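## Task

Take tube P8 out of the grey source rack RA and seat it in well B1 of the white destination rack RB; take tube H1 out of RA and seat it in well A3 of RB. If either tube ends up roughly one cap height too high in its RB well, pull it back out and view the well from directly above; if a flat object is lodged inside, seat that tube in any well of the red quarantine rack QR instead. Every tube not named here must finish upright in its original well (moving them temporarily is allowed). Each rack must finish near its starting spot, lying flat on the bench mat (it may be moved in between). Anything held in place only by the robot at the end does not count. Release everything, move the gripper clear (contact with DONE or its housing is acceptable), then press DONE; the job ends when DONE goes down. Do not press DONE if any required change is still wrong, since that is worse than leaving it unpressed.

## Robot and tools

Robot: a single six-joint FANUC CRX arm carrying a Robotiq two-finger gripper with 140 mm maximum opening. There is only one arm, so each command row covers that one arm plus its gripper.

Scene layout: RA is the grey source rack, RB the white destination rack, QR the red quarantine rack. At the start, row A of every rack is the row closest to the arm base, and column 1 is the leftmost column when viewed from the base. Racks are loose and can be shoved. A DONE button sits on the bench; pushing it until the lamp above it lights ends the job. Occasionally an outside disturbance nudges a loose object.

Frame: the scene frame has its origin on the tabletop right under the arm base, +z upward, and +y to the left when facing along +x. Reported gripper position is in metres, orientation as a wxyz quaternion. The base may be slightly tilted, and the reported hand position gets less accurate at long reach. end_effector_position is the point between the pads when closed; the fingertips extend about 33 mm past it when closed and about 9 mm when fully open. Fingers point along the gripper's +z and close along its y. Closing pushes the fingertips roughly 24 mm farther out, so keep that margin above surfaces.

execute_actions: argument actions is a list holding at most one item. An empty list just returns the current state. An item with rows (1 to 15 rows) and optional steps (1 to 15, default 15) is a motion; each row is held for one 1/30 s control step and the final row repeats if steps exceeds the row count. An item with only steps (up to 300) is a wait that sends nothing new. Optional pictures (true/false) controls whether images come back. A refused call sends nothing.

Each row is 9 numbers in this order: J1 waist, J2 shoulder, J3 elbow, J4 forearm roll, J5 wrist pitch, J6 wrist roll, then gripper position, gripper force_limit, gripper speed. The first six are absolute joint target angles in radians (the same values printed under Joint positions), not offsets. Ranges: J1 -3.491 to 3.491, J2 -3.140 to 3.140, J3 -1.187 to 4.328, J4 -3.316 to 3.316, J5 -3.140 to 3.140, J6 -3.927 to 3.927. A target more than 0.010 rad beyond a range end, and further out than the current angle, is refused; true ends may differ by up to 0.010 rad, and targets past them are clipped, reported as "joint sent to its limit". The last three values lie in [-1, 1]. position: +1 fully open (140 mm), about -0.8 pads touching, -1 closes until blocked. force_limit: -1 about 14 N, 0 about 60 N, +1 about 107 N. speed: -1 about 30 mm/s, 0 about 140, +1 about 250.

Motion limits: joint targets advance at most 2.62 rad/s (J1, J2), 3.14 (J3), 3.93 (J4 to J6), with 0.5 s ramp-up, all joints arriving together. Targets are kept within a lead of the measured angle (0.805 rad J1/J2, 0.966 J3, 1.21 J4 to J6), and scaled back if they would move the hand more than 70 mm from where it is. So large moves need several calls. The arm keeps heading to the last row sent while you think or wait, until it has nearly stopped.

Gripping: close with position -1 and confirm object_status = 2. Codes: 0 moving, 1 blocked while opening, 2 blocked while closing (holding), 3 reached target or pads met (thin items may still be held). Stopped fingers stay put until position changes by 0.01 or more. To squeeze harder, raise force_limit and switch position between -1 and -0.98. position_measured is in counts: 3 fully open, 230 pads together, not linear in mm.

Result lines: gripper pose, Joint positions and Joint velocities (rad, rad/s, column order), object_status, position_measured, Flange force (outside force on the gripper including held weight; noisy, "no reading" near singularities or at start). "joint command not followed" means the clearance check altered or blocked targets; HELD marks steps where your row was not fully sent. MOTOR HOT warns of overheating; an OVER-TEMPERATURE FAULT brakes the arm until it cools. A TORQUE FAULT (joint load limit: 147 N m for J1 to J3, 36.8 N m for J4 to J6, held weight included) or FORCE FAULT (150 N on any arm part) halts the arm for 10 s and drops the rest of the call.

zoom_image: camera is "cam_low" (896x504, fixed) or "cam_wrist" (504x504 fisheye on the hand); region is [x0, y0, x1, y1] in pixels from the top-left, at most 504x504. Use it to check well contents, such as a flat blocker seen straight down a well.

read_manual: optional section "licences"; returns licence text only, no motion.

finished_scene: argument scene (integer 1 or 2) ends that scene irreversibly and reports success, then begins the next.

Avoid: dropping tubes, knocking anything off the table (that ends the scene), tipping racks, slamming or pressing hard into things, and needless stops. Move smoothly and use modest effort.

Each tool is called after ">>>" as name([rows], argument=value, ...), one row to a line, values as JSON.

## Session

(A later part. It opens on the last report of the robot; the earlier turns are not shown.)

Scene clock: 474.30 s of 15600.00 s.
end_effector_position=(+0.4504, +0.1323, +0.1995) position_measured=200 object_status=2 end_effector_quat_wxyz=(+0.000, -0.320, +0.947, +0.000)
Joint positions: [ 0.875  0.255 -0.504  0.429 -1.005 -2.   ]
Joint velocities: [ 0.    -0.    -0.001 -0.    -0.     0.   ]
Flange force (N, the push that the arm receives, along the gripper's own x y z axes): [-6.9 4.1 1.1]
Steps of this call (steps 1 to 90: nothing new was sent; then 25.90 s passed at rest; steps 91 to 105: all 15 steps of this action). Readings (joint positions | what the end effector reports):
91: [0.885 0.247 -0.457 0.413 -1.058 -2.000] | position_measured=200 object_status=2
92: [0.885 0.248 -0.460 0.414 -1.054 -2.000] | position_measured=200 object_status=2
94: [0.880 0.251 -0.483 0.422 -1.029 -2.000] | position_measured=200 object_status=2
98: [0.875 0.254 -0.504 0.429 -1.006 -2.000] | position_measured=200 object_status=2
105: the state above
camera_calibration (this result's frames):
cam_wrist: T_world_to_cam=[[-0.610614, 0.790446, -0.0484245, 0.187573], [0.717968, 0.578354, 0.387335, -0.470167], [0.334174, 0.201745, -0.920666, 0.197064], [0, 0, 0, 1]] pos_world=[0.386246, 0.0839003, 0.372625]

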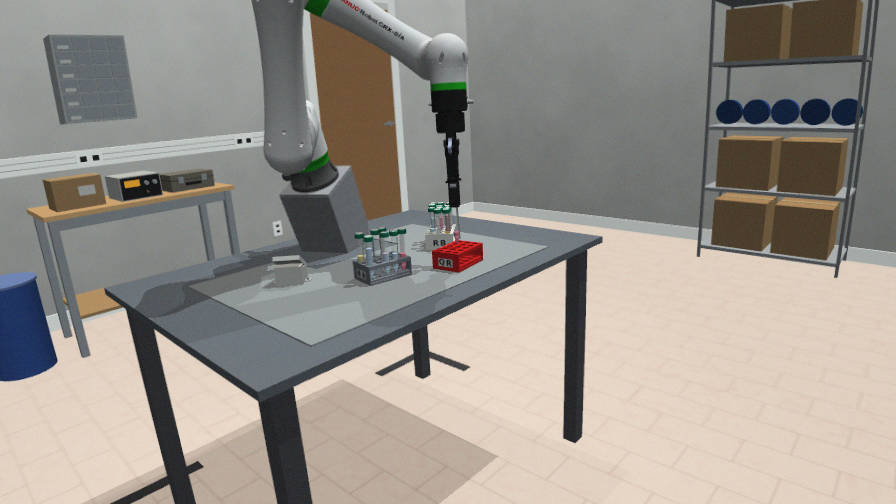

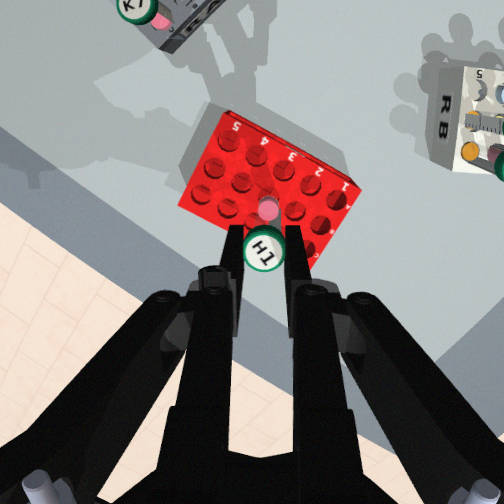

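>>> execute_actions([
  {"rows":[[0.857,0.282,-0.5265,0.449,-0.9555,-2.0,-1,-0.5,0]]},
])

>>> zoom_image(camera="cam_wrist", region=[220,150,320,240])

Scene clock: 486.50 s of 15600.00 s.
end_effector_position=(+0.4505, +0.1321, +0.1798) position_measured=200 object_status=2 end_effector_quat_wxyz=(+0.000, -0.326, +0.945, -0.000)
Joint positions: [ 0.857  0.282 -0.526  0.449 -0.956 -2.   ]
Joint velocities: [ 0.    -0.001  0.     0.     0.     0.   ]
Flange force (N, the push that the arm receives, along the gripper's own x y z axes): [-7.1 3.3 1.2]
Steps of this call (steps 1 to 15: the robot went on to your last target; steps 16 to 90: nothing new was sent; then 8.70 s passed at rest; steps 91 to 105: all 15 steps of this action). Readings (joint positions | what the end effector reports):
91: [0.875 0.255 -0.505 0.429 -1.005 -2.000] | position_measured=200 object_status=2
92: [0.873 0.256 -0.506 0.431 -1.001 -2.000] | position_measured=200 object_status=2
94: [0.864 0.271 -0.518 0.441 -0.975 -2.000] | position_measured=200 object_status=2
98: [0.857 0.282 -0.526 0.449 -0.956 -2.000] | position_measured=200 object_status=2
105: the state above
camera_calibration (this result's frames):
cam_wrist: T_world_to_cam=[[-0.620173, 0.782915, -0.0492829, 0.192275], [0.710723, 0.587358, 0.387148, -0.460377], [0.332051, 0.205072, -0.9207, 0.179433], [0, 0, 0, 1]] pos_world=[0.386864, 0.0830741, 0.352914]

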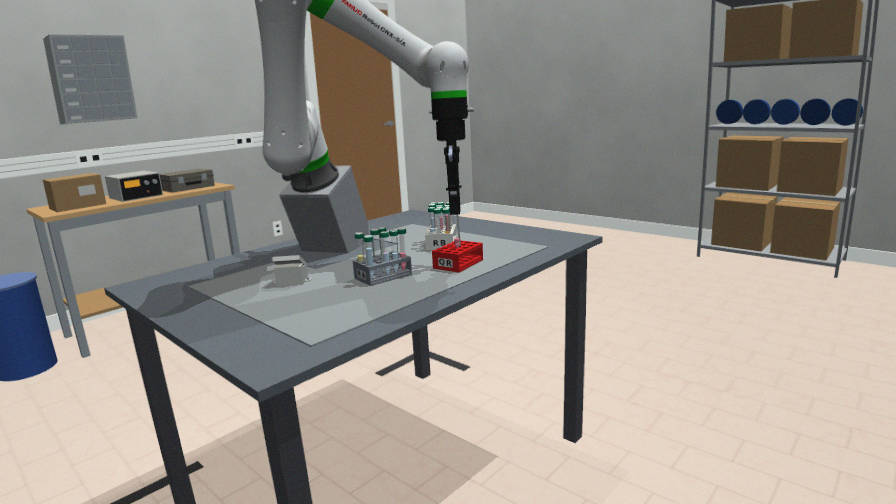

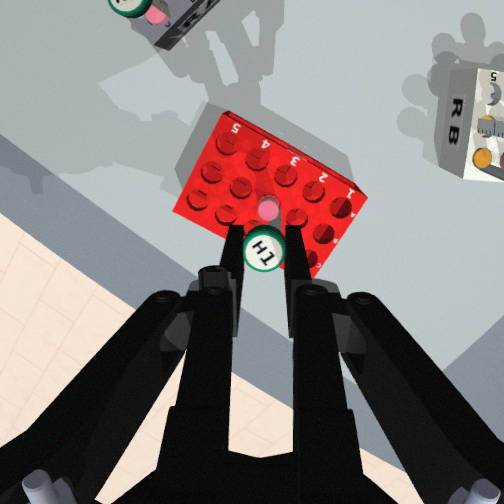

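Region (220, 150, 320, 240) of cam_wrist's 504x504 image, scaled by 5.040, with more detail than that image has; it fills the top 454 rows of this view, and the rest is white.

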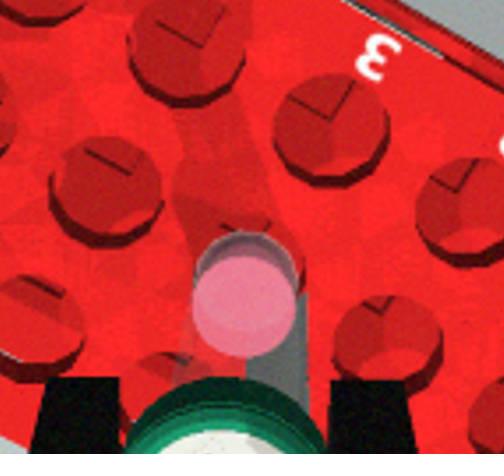

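>>> execute_actions([
  {"rows":[[0.843,0.306,-0.540,0.466,-0.917,-2.0,-1,-0.5,0]],"steps":10},
], pictures=false)

>>> execute_actions([
  {"rows":[[0.830,0.329,-0.5505,0.4815,-0.8835,-2.0,-1,-0.5,0]],"steps":12},
], pictures=false)

>>> execute_actions([
  {"rows":[[0.830,0.329,-0.5505,0.4815,-0.8835,-2.0,-0.3,-0.5,0]],"steps":10},
], pictures=false)

>>> execute_actions([
  {"rows":[[0.8854,0.2474,-0.4575,0.4132,-1.0577,-2.0,-0.3,-0.5,0]]},
])

>>> zoom_image(camera="cam_low", region=[260,190,500,300])

Scene clock: 504.33 s of 15600.00 s.
end_effector_position=(+0.4514, +0.1328, +0.1648) position_measured=200 object_status=2 end_effector_quat_wxyz=(+0.001, -0.331, +0.944, -0.000)
Joint positions: [ 0.843  0.306 -0.54   0.466 -0.917 -2.   ]
Joint velocities: [-0.     0.001 -0.001  0.001  0.002  0.001]
Flange force (N, the push that the arm receives, along the gripper's own x y z axes): [-5.4 3.9 2.4]
Steps of this call (steps 1 to 15: the robot went on to your last target; steps 16 to 90: nothing new was sent; then 14.50 s passed at rest; steps 91 to 100: all 10 steps of this action). Readings (joint positions | what the end effector reports):
91: [0.857 0.282 -0.527 0.449 -0.955 -2.000] | position_measured=200 object_status=2
92: [0.856 0.284 -0.528 0.451 -0.952 -2.000] | position_measured=200 object_status=2
94: [0.848 0.298 -0.536 0.460 -0.930 -2.000] | position_measured=200 object_status=2
98: [0.843 0.306 -0.540 0.466 -0.917 -2.000] | position_measured=200 object_status=2
100: the state above

Scene clock: 504.73 s of 15600.00 s.
end_effector_position=(+0.4519, +0.1333, +0.1512) position_measured=200 object_status=2 end_effector_quat_wxyz=(+0.000, -0.335, +0.942, -0.000)
Joint positions: [ 0.83   0.329 -0.55   0.481 -0.884 -2.   ]
Joint velocities: [ 0.    -0.001  0.     0.     0.    -0.001]
Flange force (N, the push that the arm receives, along the gripper's own x y z axes): [-7.0 3.8 1.4]
Steps of this call (steps 1 to 12: all 12 steps of this action). Readings (joint positions | what the end effector reports):
1: [0.843 0.306 -0.540 0.466 -0.917 -2.000] | position_measured=200 object_status=2
2: [0.842 0.308 -0.541 0.468 -0.914 -2.000] | position_measured=200 object_status=2
4: [0.834 0.322 -0.548 0.477 -0.893 -2.000] | position_measured=200 object_status=2
8: [0.830 0.329 -0.550 0.481 -0.884 -2.000] | position_measured=200 object_status=2
12: the state above

Scene clock: 505.07 s of 15600.00 s.
end_effector_position=(+0.4519, +0.1333, +0.1511) position_measured=167 object_status=0 end_effector_quat_wxyz=(+0.000, -0.335, +0.942, -0.000)
Joint positions: [ 0.83   0.329 -0.55   0.482 -0.884 -2.   ]
Joint velocities: [-0.001 -0.003 -0.    -0.    -0.001 -0.001]
Flange force (N, the push that the arm receives, along the gripper's own x y z axes): [-7.4 3.1 2.2]
Steps of this call (steps 1 to 10: all 10 steps of this action). Readings (joint positions | what the end effector reports):
1: [0.830 0.329 -0.550 0.481 -0.884 -2.000] | position_measured=200 object_status=0
2: [0.830 0.329 -0.550 0.482 -0.884 -2.000] | position_measured=200 object_status=0
4: [0.830 0.329 -0.550 0.482 -0.884 -2.000] | position_measured=182 object_status=0
8: [0.830 0.329 -0.550 0.482 -0.884 -2.000] | position_measured=167 object_status=0
10: the state above

Scene clock: 505.57 s of 15600.00 s.
end_effector_position=(+0.4578, +0.1358, +0.2195) position_measured=167 object_status=3 end_effector_quat_wxyz=(+0.000, -0.312, +0.950, +0.000)
Joint positions: [ 0.885  0.247 -0.458  0.413 -1.058 -2.   ]
Joint velocities: [-0.     0.    -0.     0.    -0.001 -0.   ]
Flange force (N, the push that the arm receives, along the gripper's own x y z axes): [-10.4 3.2 1.7]
Steps of this call (steps 1 to 15: all 15 steps of this action). Readings (joint positions | what the end effector reports):
1: [0.830 0.329 -0.550 0.482 -0.884 -2.000] | position_measured=167 object_status=0
2: [0.830 0.328 -0.550 0.481 -0.886 -2.000] | position_measured=167 object_status=0
4: [0.839 0.314 -0.534 0.469 -0.915 -2.000] | position_measured=167 object_status=3
8: [0.877 0.259 -0.471 0.424 -1.032 -2.000] | position_measured=167 object_status=3
15: the state above
camera_calibration (this result's frames):
cam_wrist: T_world_to_cam=[[-0.596903, 0.800847, -0.0484886, 0.18258], [0.727846, 0.565939, 0.387238, -0.488145], [0.33756, 0.195851, -0.920704, 0.211563], [0, 0, 0, 1]] pos_world=[0.392862, 0.0886065, 0.392668]

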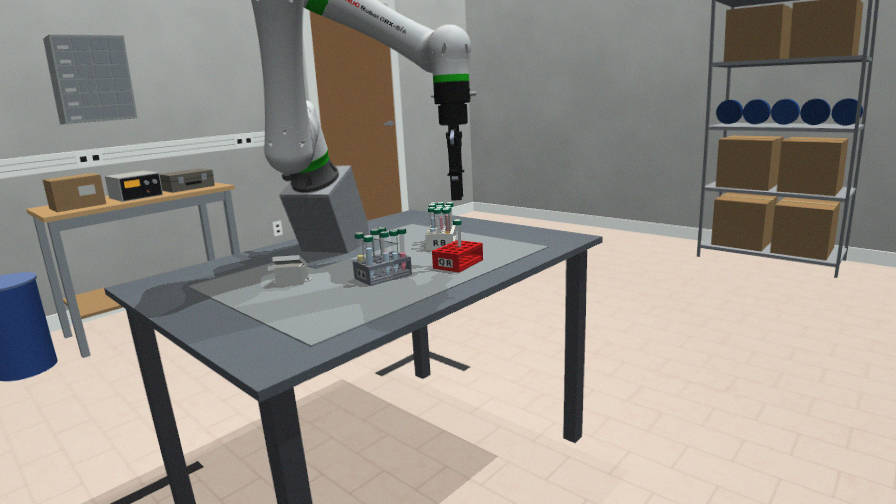

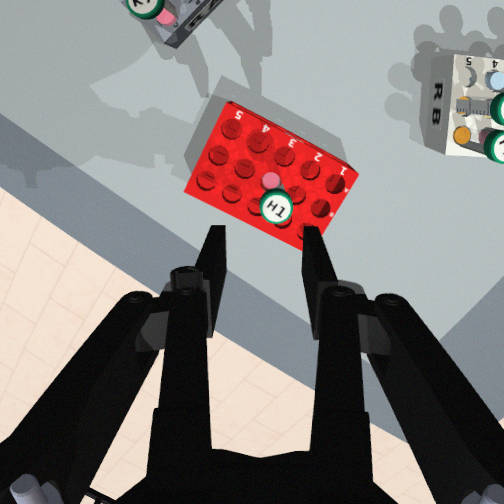

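Region (260, 190, 500, 300) of cam_low's 896x504 image, scaled by 2.100, with more detail than that image has; it fills the top 231 rows of this view, and the rest is white.

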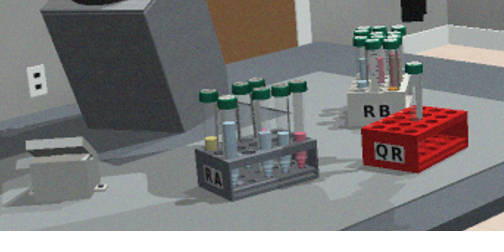

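>>> execute_actions([
  {"rows":[[0.269,-0.831,-0.942,0.3844,-1.3824,-2.6,0.5,-0.5,0]]},
], pictures=false)

>>> execute_actions([
  {"steps":90},
])

Scene clock: 526.97 s of 15600.00 s.
end_effector_position=(+0.4204, -0.0180, +0.2356) position_measured=68 object_status=0 end_effector_quat_wxyz=(-0.022, -0.109, +0.994, -0.007)
Joint positions: [ 0.693 -0.037 -0.609  0.404 -1.159 -2.187]
Joint velocities: [-0.449 -0.79  -0.354 -0.021 -0.234 -0.436]
Flange force (N, the push that the arm receives, along the gripper's own x y z axes): [-7.7 3.3 1.2]
Steps of this call (steps 1 to 15: the robot went on to your last target; steps 16 to 90: nothing new was sent; then 17.90 s passed at rest; steps 91 to 105: all 15 steps of this action). Readings (joint positions | what the end effector reports):
91: [0.885 0.247 -0.457 0.413 -1.058 -2.000] | position_measured=167 object_status=0
92: [0.884 0.245 -0.459 0.413 -1.059 -2.001] | position_measured=165 object_status=0
94: [0.869 0.224 -0.471 0.412 -1.067 -2.017] | position_measured=150 object_status=0
98: [0.802 0.135 -0.523 0.409 -1.102 -2.081] | position_measured=119 object_status=0
105: the state above

Scene clock: 529.97 s of 15600.00 s.
end_effector_position=(+0.2211, -0.2397, +0.2493) position_measured=66 object_status=3 end_effector_quat_wxyz=(+0.000, +0.373, +0.928, +0.000)
Joint positions: [ 0.269 -0.831 -0.942  0.384 -1.382 -2.6  ]
Joint velocities: [-0.001 -0.001  0.001  0.001  0.    -0.001]
Flange force (N, the push that the arm receives, along the gripper's own x y z axes): no reading
Steps of this call (steps 1 to 45: the robot went on to your last target; steps 46 to 90: nothing new was sent). Readings (joint positions | what the end effector reports):
1: [0.678 -0.064 -0.621 0.404 -1.167 -2.202] | position_measured=66 object_status=0
2: [0.663 -0.092 -0.632 0.403 -1.175 -2.217] | position_measured=66 object_status=0
4: [0.633 -0.149 -0.656 0.401 -1.191 -2.246] | position_measured=66 object_status=0
8: [0.571 -0.265 -0.705 0.399 -1.223 -2.306] | position_measured=66 object_status=3
90: the state above
The arm was judged still, so your last target was given up. Only a new action makes it travel on or press farther. Fingers that are still opening or closing keep moving.
camera_calibration (this result's frames):
cam_wrist: T_world_to_cam=[[0.686296, 0.725703, -0.0484965, 0.0418081], [0.682688, -0.619748, 0.387105, -0.389031], [0.250868, -0.298777, -0.920759, 0.293076], [0, 0, 0, 1]] pos_world=[0.16337, -0.183877, 0.422476]

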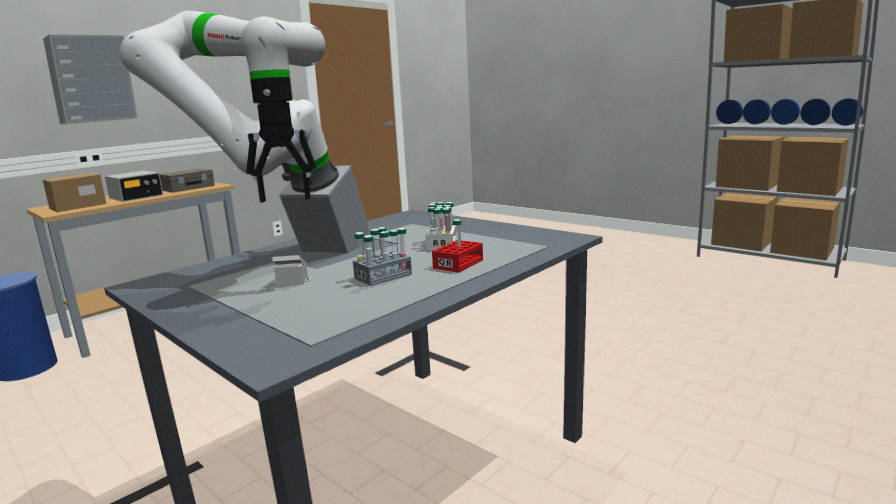

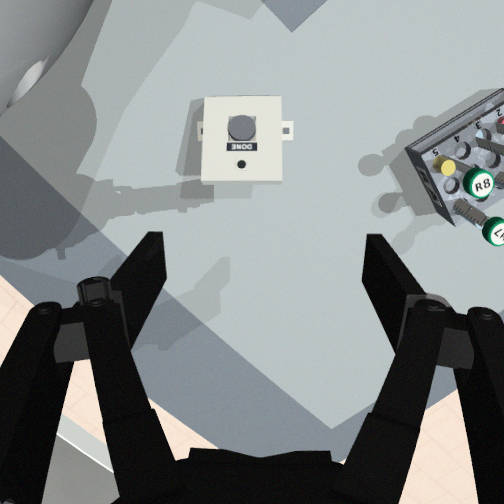

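>>> execute_actions([
  {"rows":[[-1.0244,-0.5,-0.65,-0.5715,-1.2,-2.0,-1,-0.5,0]]},
], pictures=false)

>>> execute_actions([
  {"steps":75},
], pictures=false)

>>> execute_actions([
  {"rows":[[-1.0244,-0.26,-0.78,-0.5715,-0.87,-2.0,-1,-0.5,0]]},
], pictures=false)

>>> execute_actions([
  {"steps":30},
])

Scene clock: 572.40 s of 15600.00 s.
end_effector_position=(+0.2122, -0.1554, +0.2345) position_measured=167 object_status=0 end_effector_quat_wxyz=(-0.093, +0.509, +0.829, +0.213)
Joint positions: [-0.283 -0.631 -0.766 -0.193 -1.272 -2.238]
Joint velocities: [-2.319  0.569  0.504 -1.636  0.312  1.031]
Flange force (N, the push that the arm receives, along the gripper's own x y z axes): [8.8 20.9 5.3]
Steps of this call (steps 1 to 90: nothing new was sent; then 38.93 s passed at rest; steps 91 to 105: all 15 steps of this action). Readings (joint positions | what the end effector reports):
91: [0.269 -0.831 -0.942 0.384 -1.382 -2.600] | position_measured=66 object_status=0
92: [0.267 -0.830 -0.941 0.382 -1.382 -2.599] | position_measured=68 object_status=0
94: [0.246 -0.822 -0.934 0.357 -1.377 -2.583] | position_measured=83 object_status=0
98: [0.135 -0.776 -0.894 0.226 -1.352 -2.500] | position_measured=114 object_status=0
105: the state above

Scene clock: 574.90 s of 15600.00 s.
end_effector_position=(+0.2130, -0.2555, +0.2267) position_measured=232 object_status=3 end_effector_quat_wxyz=(+0.008, +0.746, +0.607, +0.274)
Joint positions: [-1.024 -0.5   -0.65  -0.572 -1.2   -2.   ]
Joint velocities: [-0.001  0.001 -0.001  0.    -0.     0.001]
Flange force (N, the push that the arm receives, along the gripper's own x y z axes): [-4.2 5.8 4.9]
Steps of this call (steps 1 to 45: the robot went on to your last target; steps 46 to 75: nothing new was sent). Readings (joint positions | what the end effector reports):
1: [-0.361 -0.613 -0.749 -0.246 -1.262 -2.204] | position_measured=175 object_status=0
2: [-0.434 -0.596 -0.735 -0.293 -1.253 -2.175] | position_measured=182 object_status=0
4: [-0.565 -0.569 -0.711 -0.373 -1.238 -2.125] | position_measured=197 object_status=0
8: [-0.782 -0.532 -0.678 -0.481 -1.217 -2.057] | position_measured=228 object_status=0
75: the state above
The arm was judged still, so your last target was given up. Only a new action makes it travel on or press farther. Fingers that are still opening or closing keep moving.

Scene clock: 575.40 s of 15600.00 s.
end_effector_position=(+0.1717, -0.2406, +0.1086) position_measured=232 object_status=3 end_effector_quat_wxyz=(-0.029, +0.802, +0.552, +0.227)
Joint positions: [-1.024 -0.262 -0.779 -0.572 -0.873 -2.   ]
Joint velocities: [ 0.     0.079 -0.042  0.     0.109  0.001]
Flange force (N, the push that the arm receives, along the gripper's own x y z axes): [-21.6 1.2 27.8]
Steps of this call (steps 1 to 15: all 15 steps of this action). Readings (joint positions | what the end effector reports):
1: [-1.024 -0.500 -0.650 -0.572 -1.200 -2.000] | position_measured=232 object_status=3
2: [-1.024 -0.498 -0.651 -0.572 -1.197 -2.000] | position_measured=232 object_status=3
4: [-1.024 -0.477 -0.662 -0.572 -1.168 -2.000] | position_measured=232 object_status=3
8: [-1.024 -0.381 -0.715 -0.572 -1.036 -2.000] | position_measured=232 object_status=3
15: the state above

Scene clock: 576.40 s of 15600.00 s.
end_effector_position=(+0.1712, -0.2404, +0.1078) position_measured=232 object_status=3 end_effector_quat_wxyz=(-0.029, +0.802, +0.552, +0.226)
Joint positions: [-1.024 -0.26  -0.78  -0.572 -0.87  -2.   ]
Joint velocities: [-0. -0. -0. -0.  0.  0.]
Flange force (N, the push that the arm receives, along the gripper's own x y z axes): [-3.3 5.5 7.6]
Steps of this call (steps 1 to 15: the robot went on to your last target; steps 16 to 30: nothing new was sent). Readings (joint positions | what the end effector reports):
1: [-1.024 -0.261 -0.780 -0.572 -0.871 -2.000] | position_measured=232 object_status=3
2: [-1.024 -0.260 -0.780 -0.572 -0.870 -2.000] | position_measured=232 object_status=3
4: [-1.024 -0.260 -0.780 -0.572 -0.870 -2.000] | position_measured=232 object_status=3
8: [-1.024 -0.260 -0.780 -0.572 -0.870 -2.000] | position_measured=232 object_status=3
30: the state above
The arm was judged still, so your last target was given up. Only a new action makes it travel on or press farther. Fingers that are still opening or closing keep moving.
camera_calibration (this result's frames):
cam_wrist: T_world_to_cam=[[0.915056, -0.369531, 0.161616, -0.255477], [-0.372546, -0.927931, -0.0123724, -0.151002], [0.15454, -0.0488879, -0.986776, 0.258729], [0, 0, 0, 1]] pos_world=[0.137536, -0.221877, 0.294728]

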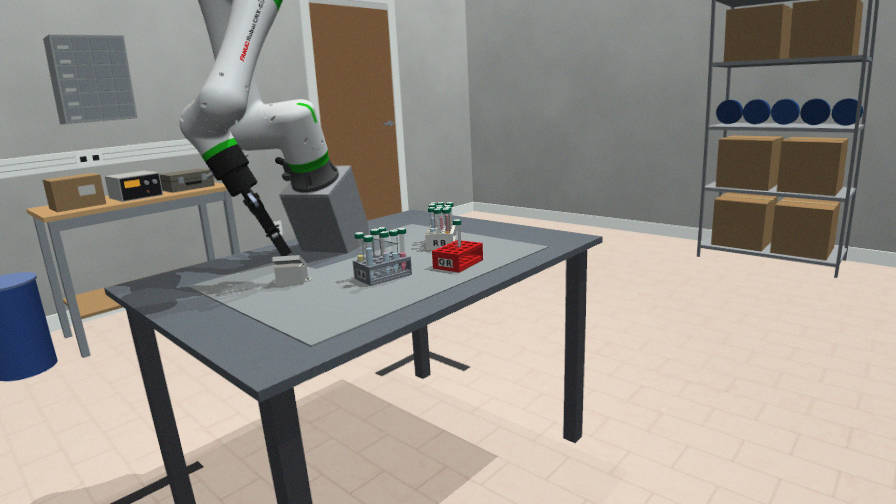

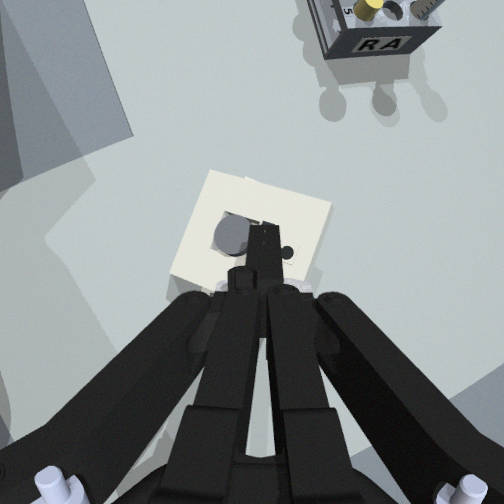

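>>> execute_actions([
  {"rows":[[-1.0244,-0.235,-0.803,-0.5715,-0.822,-2.0,-1,-0.5,0]]},
])

Scene clock: 592.97 s of 15600.00 s.
end_effector_position=(+0.1659, -0.2345, +0.1018) position_measured=232 object_status=3 end_effector_quat_wxyz=(-0.035, +0.804, +0.549, +0.224)
Joint positions: [-1.024 -0.249 -0.792 -0.571 -0.856 -2.   ]
Joint velocities: [ 0.001 -0.001 -0.     0.001 -0.    -0.001]
Flange force (N, the push that the arm receives, along the gripper's own x y z axes): [4.6 -0.2 -24.0]
FORCE FAULT: contact force on the arm reached its limit, and the arm stopped for 10 seconds. The contact can be on any part of the arm, not only on its tool. The arm's remaining commands of this call were not run. The arm holds still and accepts commands again. Move the arm away from the contact; if what it grips holds it there, let go first. Pushing or pulling that hard again can fault the arm again.
The stop began at step 95 of this call (marked STOPPED below). From that step on the arm followed nothing that you had sent. 11 steps, steps kept back included, did not run and will not run. Nothing is kept back now, and the robot has no last target.
Steps of this call (steps 1 to 90: nothing new was sent; then 3.40 s passed at rest; steps 91 to 94: the first 4 steps of this action; steps 95 to 395: the stop). Readings (joint positions | what the end effector reports):
91: [-1.024 -0.260 -0.780 -0.571 -0.870 -2.000] | position_measured=232 object_status=3
92: [-1.024 -0.258 -0.782 -0.571 -0.866 -2.000] | position_measured=232 object_status=3
94: [-1.024 -0.247 -0.792 -0.571 -0.848 -2.000] | position_measured=232 object_status=3
95: [-1.024 -0.248 -0.792 -0.571 -0.852 -2.000] | position_measured=232 object_status=3 STOPPED
98: [-1.024 -0.248 -0.792 -0.571 -0.855 -2.000] | position_measured=232 object_status=3
395: the state above
camera_calibration (this result's frames):
cam_wrist: T_world_to_cam=[[0.915484, -0.374018, 0.148321, -0.247238], [-0.376058, -0.926473, -0.0151134, -0.146324], [0.143068, -0.0419412, -0.988824, 0.257692], [0, 0, 0, 1]] pos_world=[0.134449, -0.217229, 0.289271]

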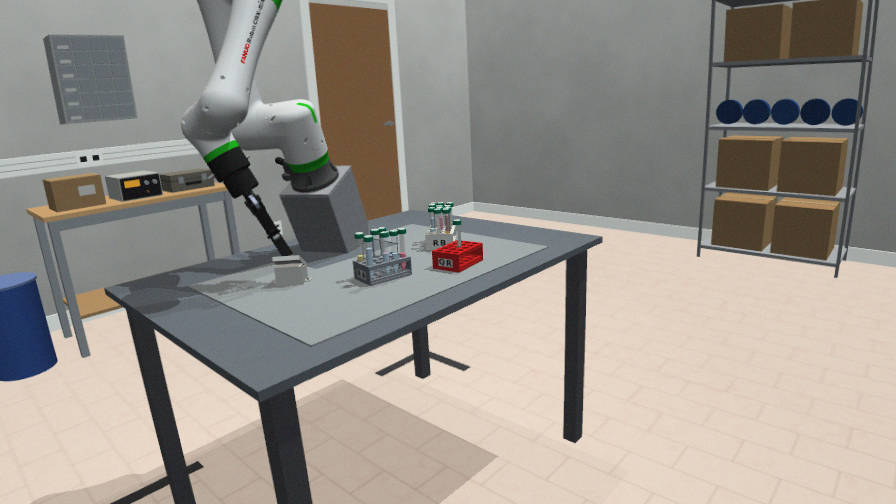

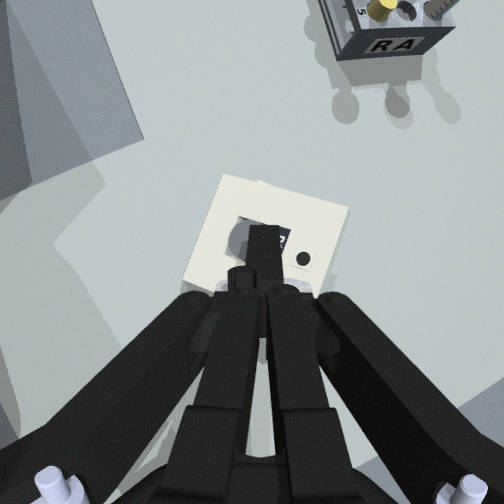

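>>> execute_actions([
  {"rows":[[-1.024,-0.275,-0.797,-0.5715,-0.856,-2.0,-1,-0.5,0],[-1.024,-0.275,-0.797,-0.5715,-0.856,-2.0,-1,-0.5,0],[-1.024,-0.275,-0.797,-0.5715,-0.856,-2.0,-1,-0.5,0],[-1.024,-0.275,-0.797,-0.5715,-0.856,-2.0,-1,-0.5,0],[-1.024,-0.275,-0.797,-0.5715,-0.856,-2.0,-1,-0.5,0],[-1.044,-0.312,-0.828,-0.5715,-0.856,-2.0,-1,-0.5,0]]},
])

Scene clock: 611.83 s of 15600.00 s.
end_effector_position=(+0.1582, -0.2323, +0.1089) position_measured=232 object_status=3 end_effector_quat_wxyz=(-0.020, +0.809, +0.545, +0.219)
Joint positions: [-1.044 -0.312 -0.828 -0.571 -0.856 -2.   ]
Joint velocities: [-0.002 -0.004 -0.002 -0.    -0.001  0.   ]
Flange force (N, the push that the arm receives, along the gripper's own x y z axes): [-8.7 4.7 8.0]
Steps of this call (steps 1 to 90: nothing new was sent; then 15.37 s passed at rest; steps 91 to 105: all 15 steps of this action). Readings (joint positions | what the end effector reports):
91: [-1.024 -0.249 -0.792 -0.571 -0.856 -2.000] | position_measured=232 object_status=3
92: [-1.024 -0.251 -0.793 -0.571 -0.856 -2.000] | position_measured=232 object_status=3
94: [-1.024 -0.266 -0.795 -0.571 -0.856 -2.000] | position_measured=232 object_status=3
98: [-1.029 -0.285 -0.805 -0.571 -0.856 -2.000] | position_measured=232 object_status=3
105: the state above
camera_calibration (this result's frames):
cam_wrist: T_world_to_cam=[[0.907207, -0.387101, 0.164703, -0.243952], [-0.393643, -0.91923, 0.00777593, -0.14508], [0.14839, -0.0718888, -0.986312, 0.257849], [0, 0, 0, 1]] pos_world=[0.125943, -0.209259, 0.295628]

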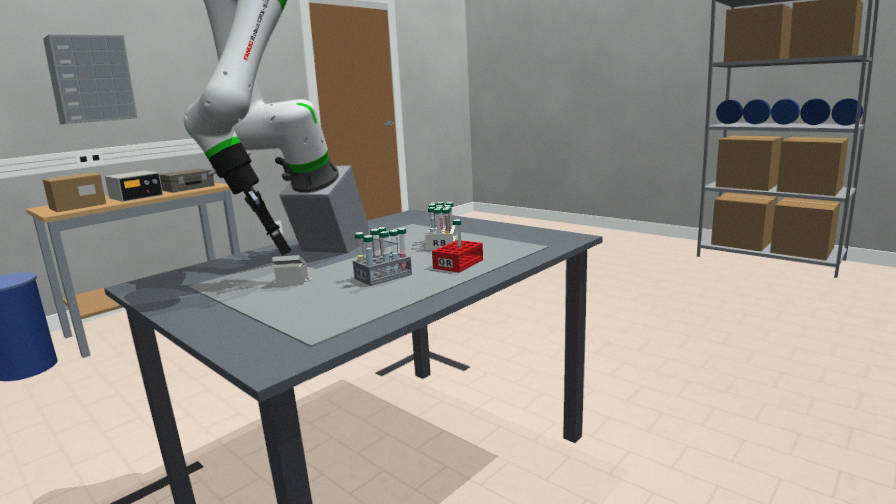

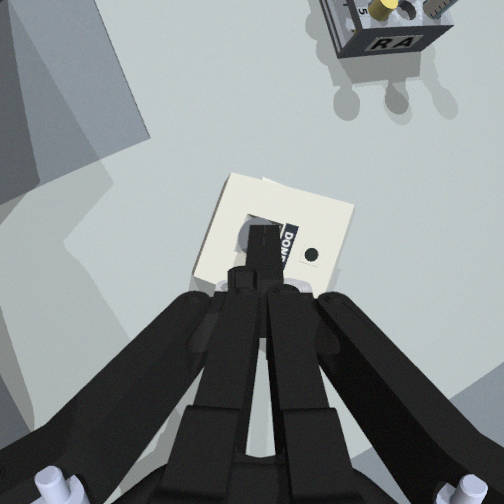

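>>> execute_actions([
  {"rows":[[-1.049,-0.322,-0.8355,-0.5715,-0.856,-2.0,-1,-0.5,0],[-1.049,-0.322,-0.8355,-0.5715,-0.856,-2.0,-1,-0.5,0],[-1.049,-0.322,-0.8355,-0.5715,-0.856,-2.0,-1,-0.5,0],[-1.049,-0.315,-0.8326,-0.5715,-0.856,-2.0,-1,-0.5,0],[-1.049,-0.308,-0.8297,-0.5715,-0.856,-2.0,-1,-0.5,0],[-1.049,-0.301,-0.8268,-0.5715,-0.856,-2.0,-1,-0.5,0],[-1.049,-0.294,-0.8239,-0.5715,-0.856,-2.0,-1,-0.5,0],[-1.049,-0.287,-0.821,-0.5715,-0.856,-2.0,-1,-0.5,0]]},
])

Scene clock: 627.33 s of 15600.00 s.
end_effector_position=(+0.1558, -0.2308, +0.1049) position_measured=232 object_status=3 end_effector_quat_wxyz=(-0.028, +0.811, +0.541, +0.219)
Joint positions: [-1.049 -0.287 -0.821 -0.572 -0.856 -2.   ]
Joint velocities: [ 0.     0.005  0.002 -0.    -0.    -0.   ]
Flange force (N, the push that the arm receives, along the gripper's own x y z axes): [-4.5 5.1 8.9]
Steps of this call (steps 1 to 15: the robot went on to your last target; steps 16 to 90: nothing new was sent; then 12.00 s passed at rest; steps 91 to 105: all 15 steps of this action). Readings (joint positions | what the end effector reports):
91: [-1.044 -0.312 -0.828 -0.572 -0.856 -2.000] | position_measured=232 object_status=3
92: [-1.045 -0.314 -0.829 -0.572 -0.856 -2.000] | position_measured=232 object_status=3
94: [-1.048 -0.320 -0.834 -0.572 -0.856 -2.000] | position_measured=232 object_status=3
98: [-1.049 -0.306 -0.829 -0.572 -0.856 -2.000] | position_measured=232 object_status=3
105: the state above
camera_calibration (this result's frames):
cam_wrist: T_world_to_cam=[[0.90693, -0.393696, 0.149938, -0.240439], [-0.397867, -0.91744, -0.00236752, -0.142515], [0.138491, -0.0575081, -0.988693, 0.259453], [0, 0, 0, 1]] pos_world=[0.125427, -0.210488, 0.292232]

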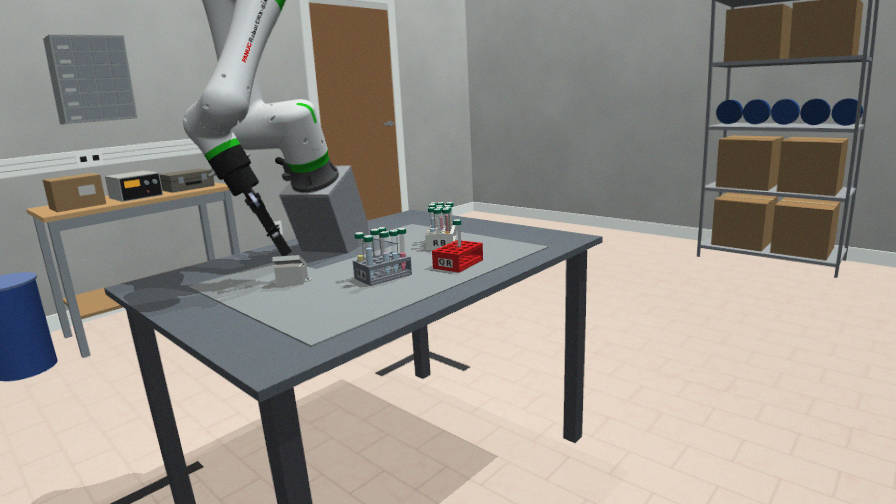

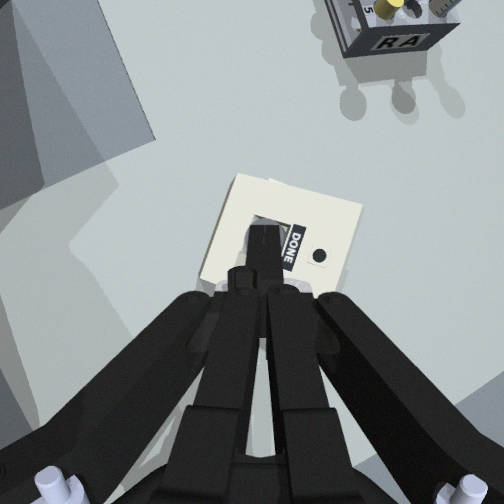

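>>> execute_actions([
  {"rows":[[-1.049,-0.273,-0.815,-0.5715,-0.856,-2.0,-1,-0.5,0]],"steps":15},
])

Scene clock: 657.43 s of 15600.00 s.
end_effector_position=(+0.1558, -0.2308, +0.1029) position_measured=232 object_status=3 end_effector_quat_wxyz=(-0.032, +0.812, +0.540, +0.220)
Joint positions: [-1.049 -0.273 -0.815 -0.572 -0.856 -2.   ]
Joint velocities: [-0.002 -0.001 -0.    -0.     0.    -0.   ]
Flange force (N, the push that the arm receives, along the gripper's own x y z axes): [-4.8 4.6 7.6]
Steps of this call (steps 1 to 15: the robot went on to your last target; steps 16 to 90: nothing new was sent; then 26.60 s passed at rest; steps 91 to 105: all 15 steps of this action). Readings (joint positions | what the end effector reports):
91: [-1.049 -0.287 -0.821 -0.572 -0.856 -2.000] | position_measured=232 object_status=3
92: [-1.049 -0.285 -0.820 -0.572 -0.856 -2.000] | position_measured=232 object_status=3
94: [-1.049 -0.276 -0.816 -0.572 -0.856 -2.000] | position_measured=232 object_status=3
98: [-1.049 -0.273 -0.815 -0.572 -0.856 -2.000] | position_measured=232 object_status=3
105: the state above
camera_calibration (this result's frames):
cam_wrist: T_world_to_cam=[[0.907482, -0.394703, 0.143826, -0.239882], [-0.397829, -0.917428, -0.00757676, -0.142009], [0.134941, -0.0503426, -0.989574, 0.259824], [0, 0, 0, 1]] pos_world=[0.126132, -0.211885, 0.290541]

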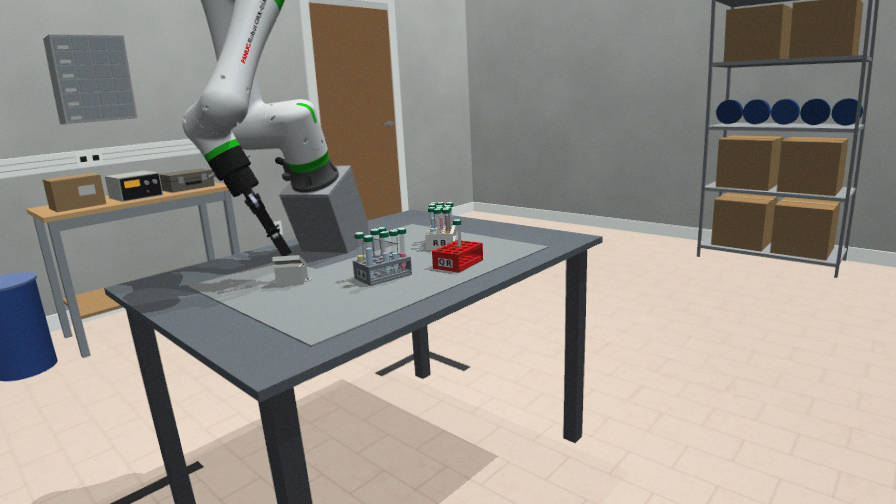

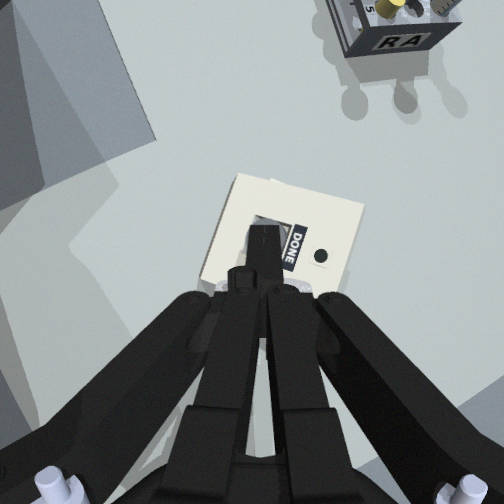

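>>> execute_actions([
  {"rows":[[-1.049,-0.259,-0.809,-0.5715,-0.856,-2.0,-1,-0.5,0]],"steps":10},
], pictures=false)

>>> execute_actions([
  {"rows":[[-1.049,-0.245,-0.803,-0.5715,-0.856,-2.0,-1,-0.5,0]],"steps":10},
])

Scene clock: 674.47 s of 15600.00 s.
end_effector_position=(+0.1559, -0.2308, +0.1010) position_measured=232 object_status=3 end_effector_quat_wxyz=(-0.036, +0.812, +0.539, +0.220)
Joint positions: [-1.049 -0.259 -0.809 -0.572 -0.856 -2.   ]
Joint velocities: [ 0.     0.     0.001  0.    -0.     0.   ]
Flange force (N, the push that the arm receives, along the gripper's own x y z axes): [-3.5 5.3 6.1]
Steps of this call (steps 1 to 15: the robot went on to your last target; steps 16 to 90: nothing new was sent; then 13.70 s passed at rest; steps 91 to 100: all 10 steps of this action). Readings (joint positions | what the end effector reports):
91: [-1.049 -0.273 -0.815 -0.572 -0.856 -2.000] | position_measured=232 object_status=3
92: [-1.049 -0.271 -0.814 -0.572 -0.856 -2.000] | position_measured=232 object_status=3
94: [-1.049 -0.262 -0.810 -0.572 -0.856 -2.000] | position_measured=232 object_status=3
98: [-1.049 -0.259 -0.809 -0.572 -0.856 -2.000] | position_measured=232 object_status=3
100: the state above

Scene clock: 674.80 s of 15600.00 s.
end_effector_position=(+0.1559, -0.2308, +0.0990) position_measured=232 object_status=3 end_effector_quat_wxyz=(-0.040, +0.812, +0.539, +0.221)
Joint positions: [-1.049 -0.245 -0.803 -0.572 -0.856 -2.   ]
Joint velocities: [-0.     0.001  0.    -0.001  0.    -0.   ]
Flange force (N, the push that the arm receives, along the gripper's own x y z axes): [-1.6 4.2 6.4]
Steps of this call (steps 1 to 10: all 10 steps of this action). Readings (joint positions | what the end effector reports):
1: [-1.049 -0.259 -0.809 -0.572 -0.856 -2.000] | position_measured=232 object_status=3
2: [-1.049 -0.257 -0.808 -0.572 -0.856 -2.000] | position_measured=232 object_status=3
4: [-1.049 -0.248 -0.804 -0.572 -0.856 -2.000] | position_measured=232 object_status=3
8: [-1.049 -0.245 -0.803 -0.572 -0.856 -2.000] | position_measured=232 object_status=3
10: the state above
camera_calibration (this result's frames):
cam_wrist: T_world_to_cam=[[0.908516, -0.396537, 0.131744, -0.238742], [-0.397778, -0.917307, -0.0178997, -0.140978], [0.127947, -0.0361426, -0.991122, 0.260461], [0, 0, 0, 1]] pos_world=[0.127498, -0.214576, 0.287078]

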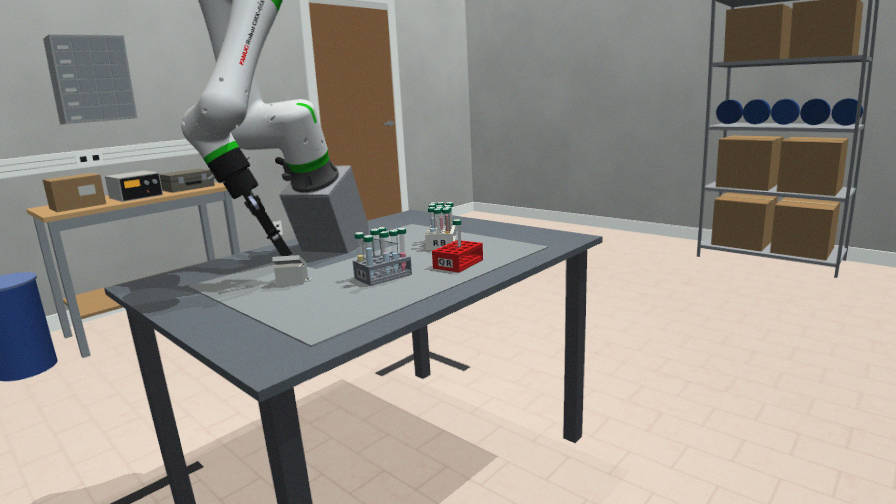

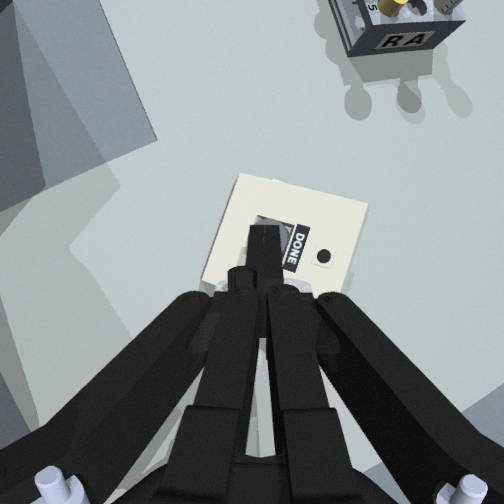

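>>> execute_actions([
  {"rows":[[-1.049,-0.231,-0.797,-0.5715,-0.856,-2.0,-1,-0.5,0]],"steps":10},
])

>>> zoom_image(camera="cam_low", region=[240,210,340,300])

Scene clock: 681.73 s of 15600.00 s.
end_effector_position=(+0.1559, -0.2308, +0.0970) position_measured=232 object_status=3 end_effector_quat_wxyz=(-0.044, +0.812, +0.538, +0.221)
Joint positions: [-1.049 -0.231 -0.797 -0.571 -0.856 -2.   ]
Joint velocities: [-0.    -0.002  0.     0.     0.    -0.   ]
Flange force (N, the push that the arm receives, along the gripper's own x y z axes): [-5.6 5.4 7.4]
Steps of this call (steps 1 to 15: the robot went on to your last target; steps 16 to 90: nothing new was sent; then 3.60 s passed at rest; steps 91 to 100: all 10 steps of this action). Readings (joint positions | what the end effector reports):
91: [-1.049 -0.245 -0.803 -0.571 -0.856 -2.000] | position_measured=232 object_status=3
92: [-1.049 -0.243 -0.802 -0.571 -0.856 -2.000] | position_measured=232 object_status=3
94: [-1.049 -0.234 -0.798 -0.571 -0.856 -2.000] | position_measured=232 object_status=3
98: [-1.049 -0.231 -0.797 -0.571 -0.856 -2.000] | position_measured=232 object_status=3
100: the state above
camera_calibration (this result's frames):
cam_wrist: T_world_to_cam=[[0.909014, -0.39737, 0.125662, -0.238143], [-0.397757, -0.9172, -0.0230911, -0.140453], [0.124433, -0.0289928, -0.991804, 0.260733], [0, 0, 0, 1]] pos_world=[0.128166, -0.215895, 0.285279]

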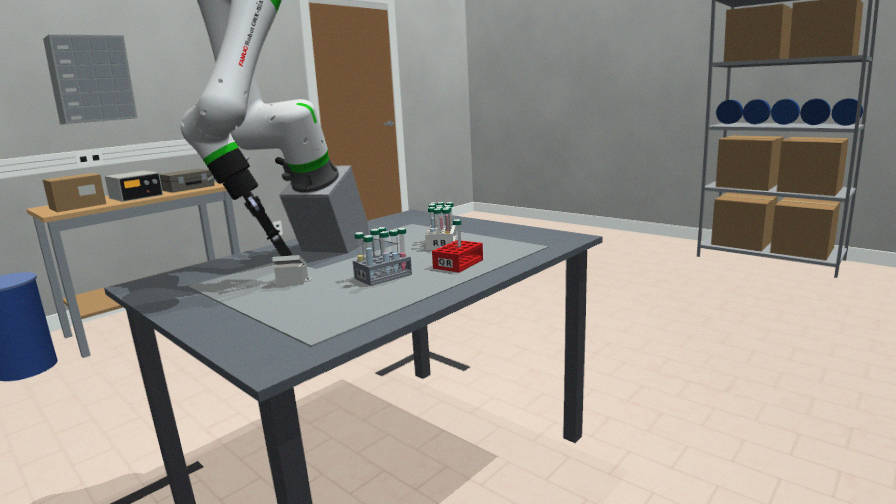

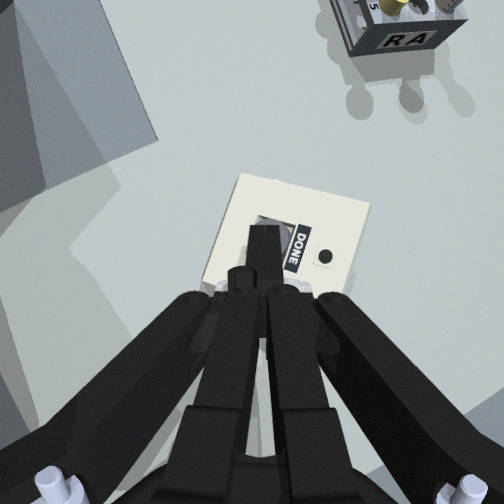

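Region (240, 210, 340, 300) of cam_low's 896x504 image, scaled by 5.040, with more detail than that image has; it fills the top 454 rows of this view, and the rest is white.

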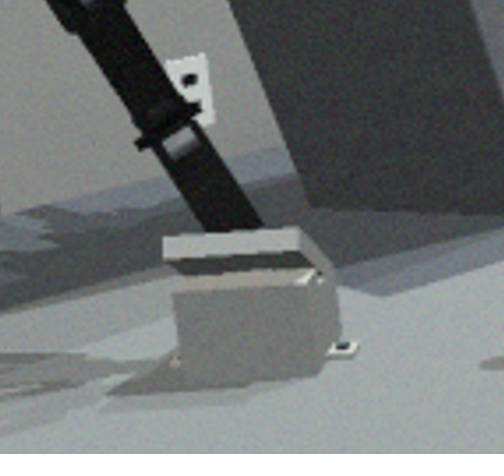

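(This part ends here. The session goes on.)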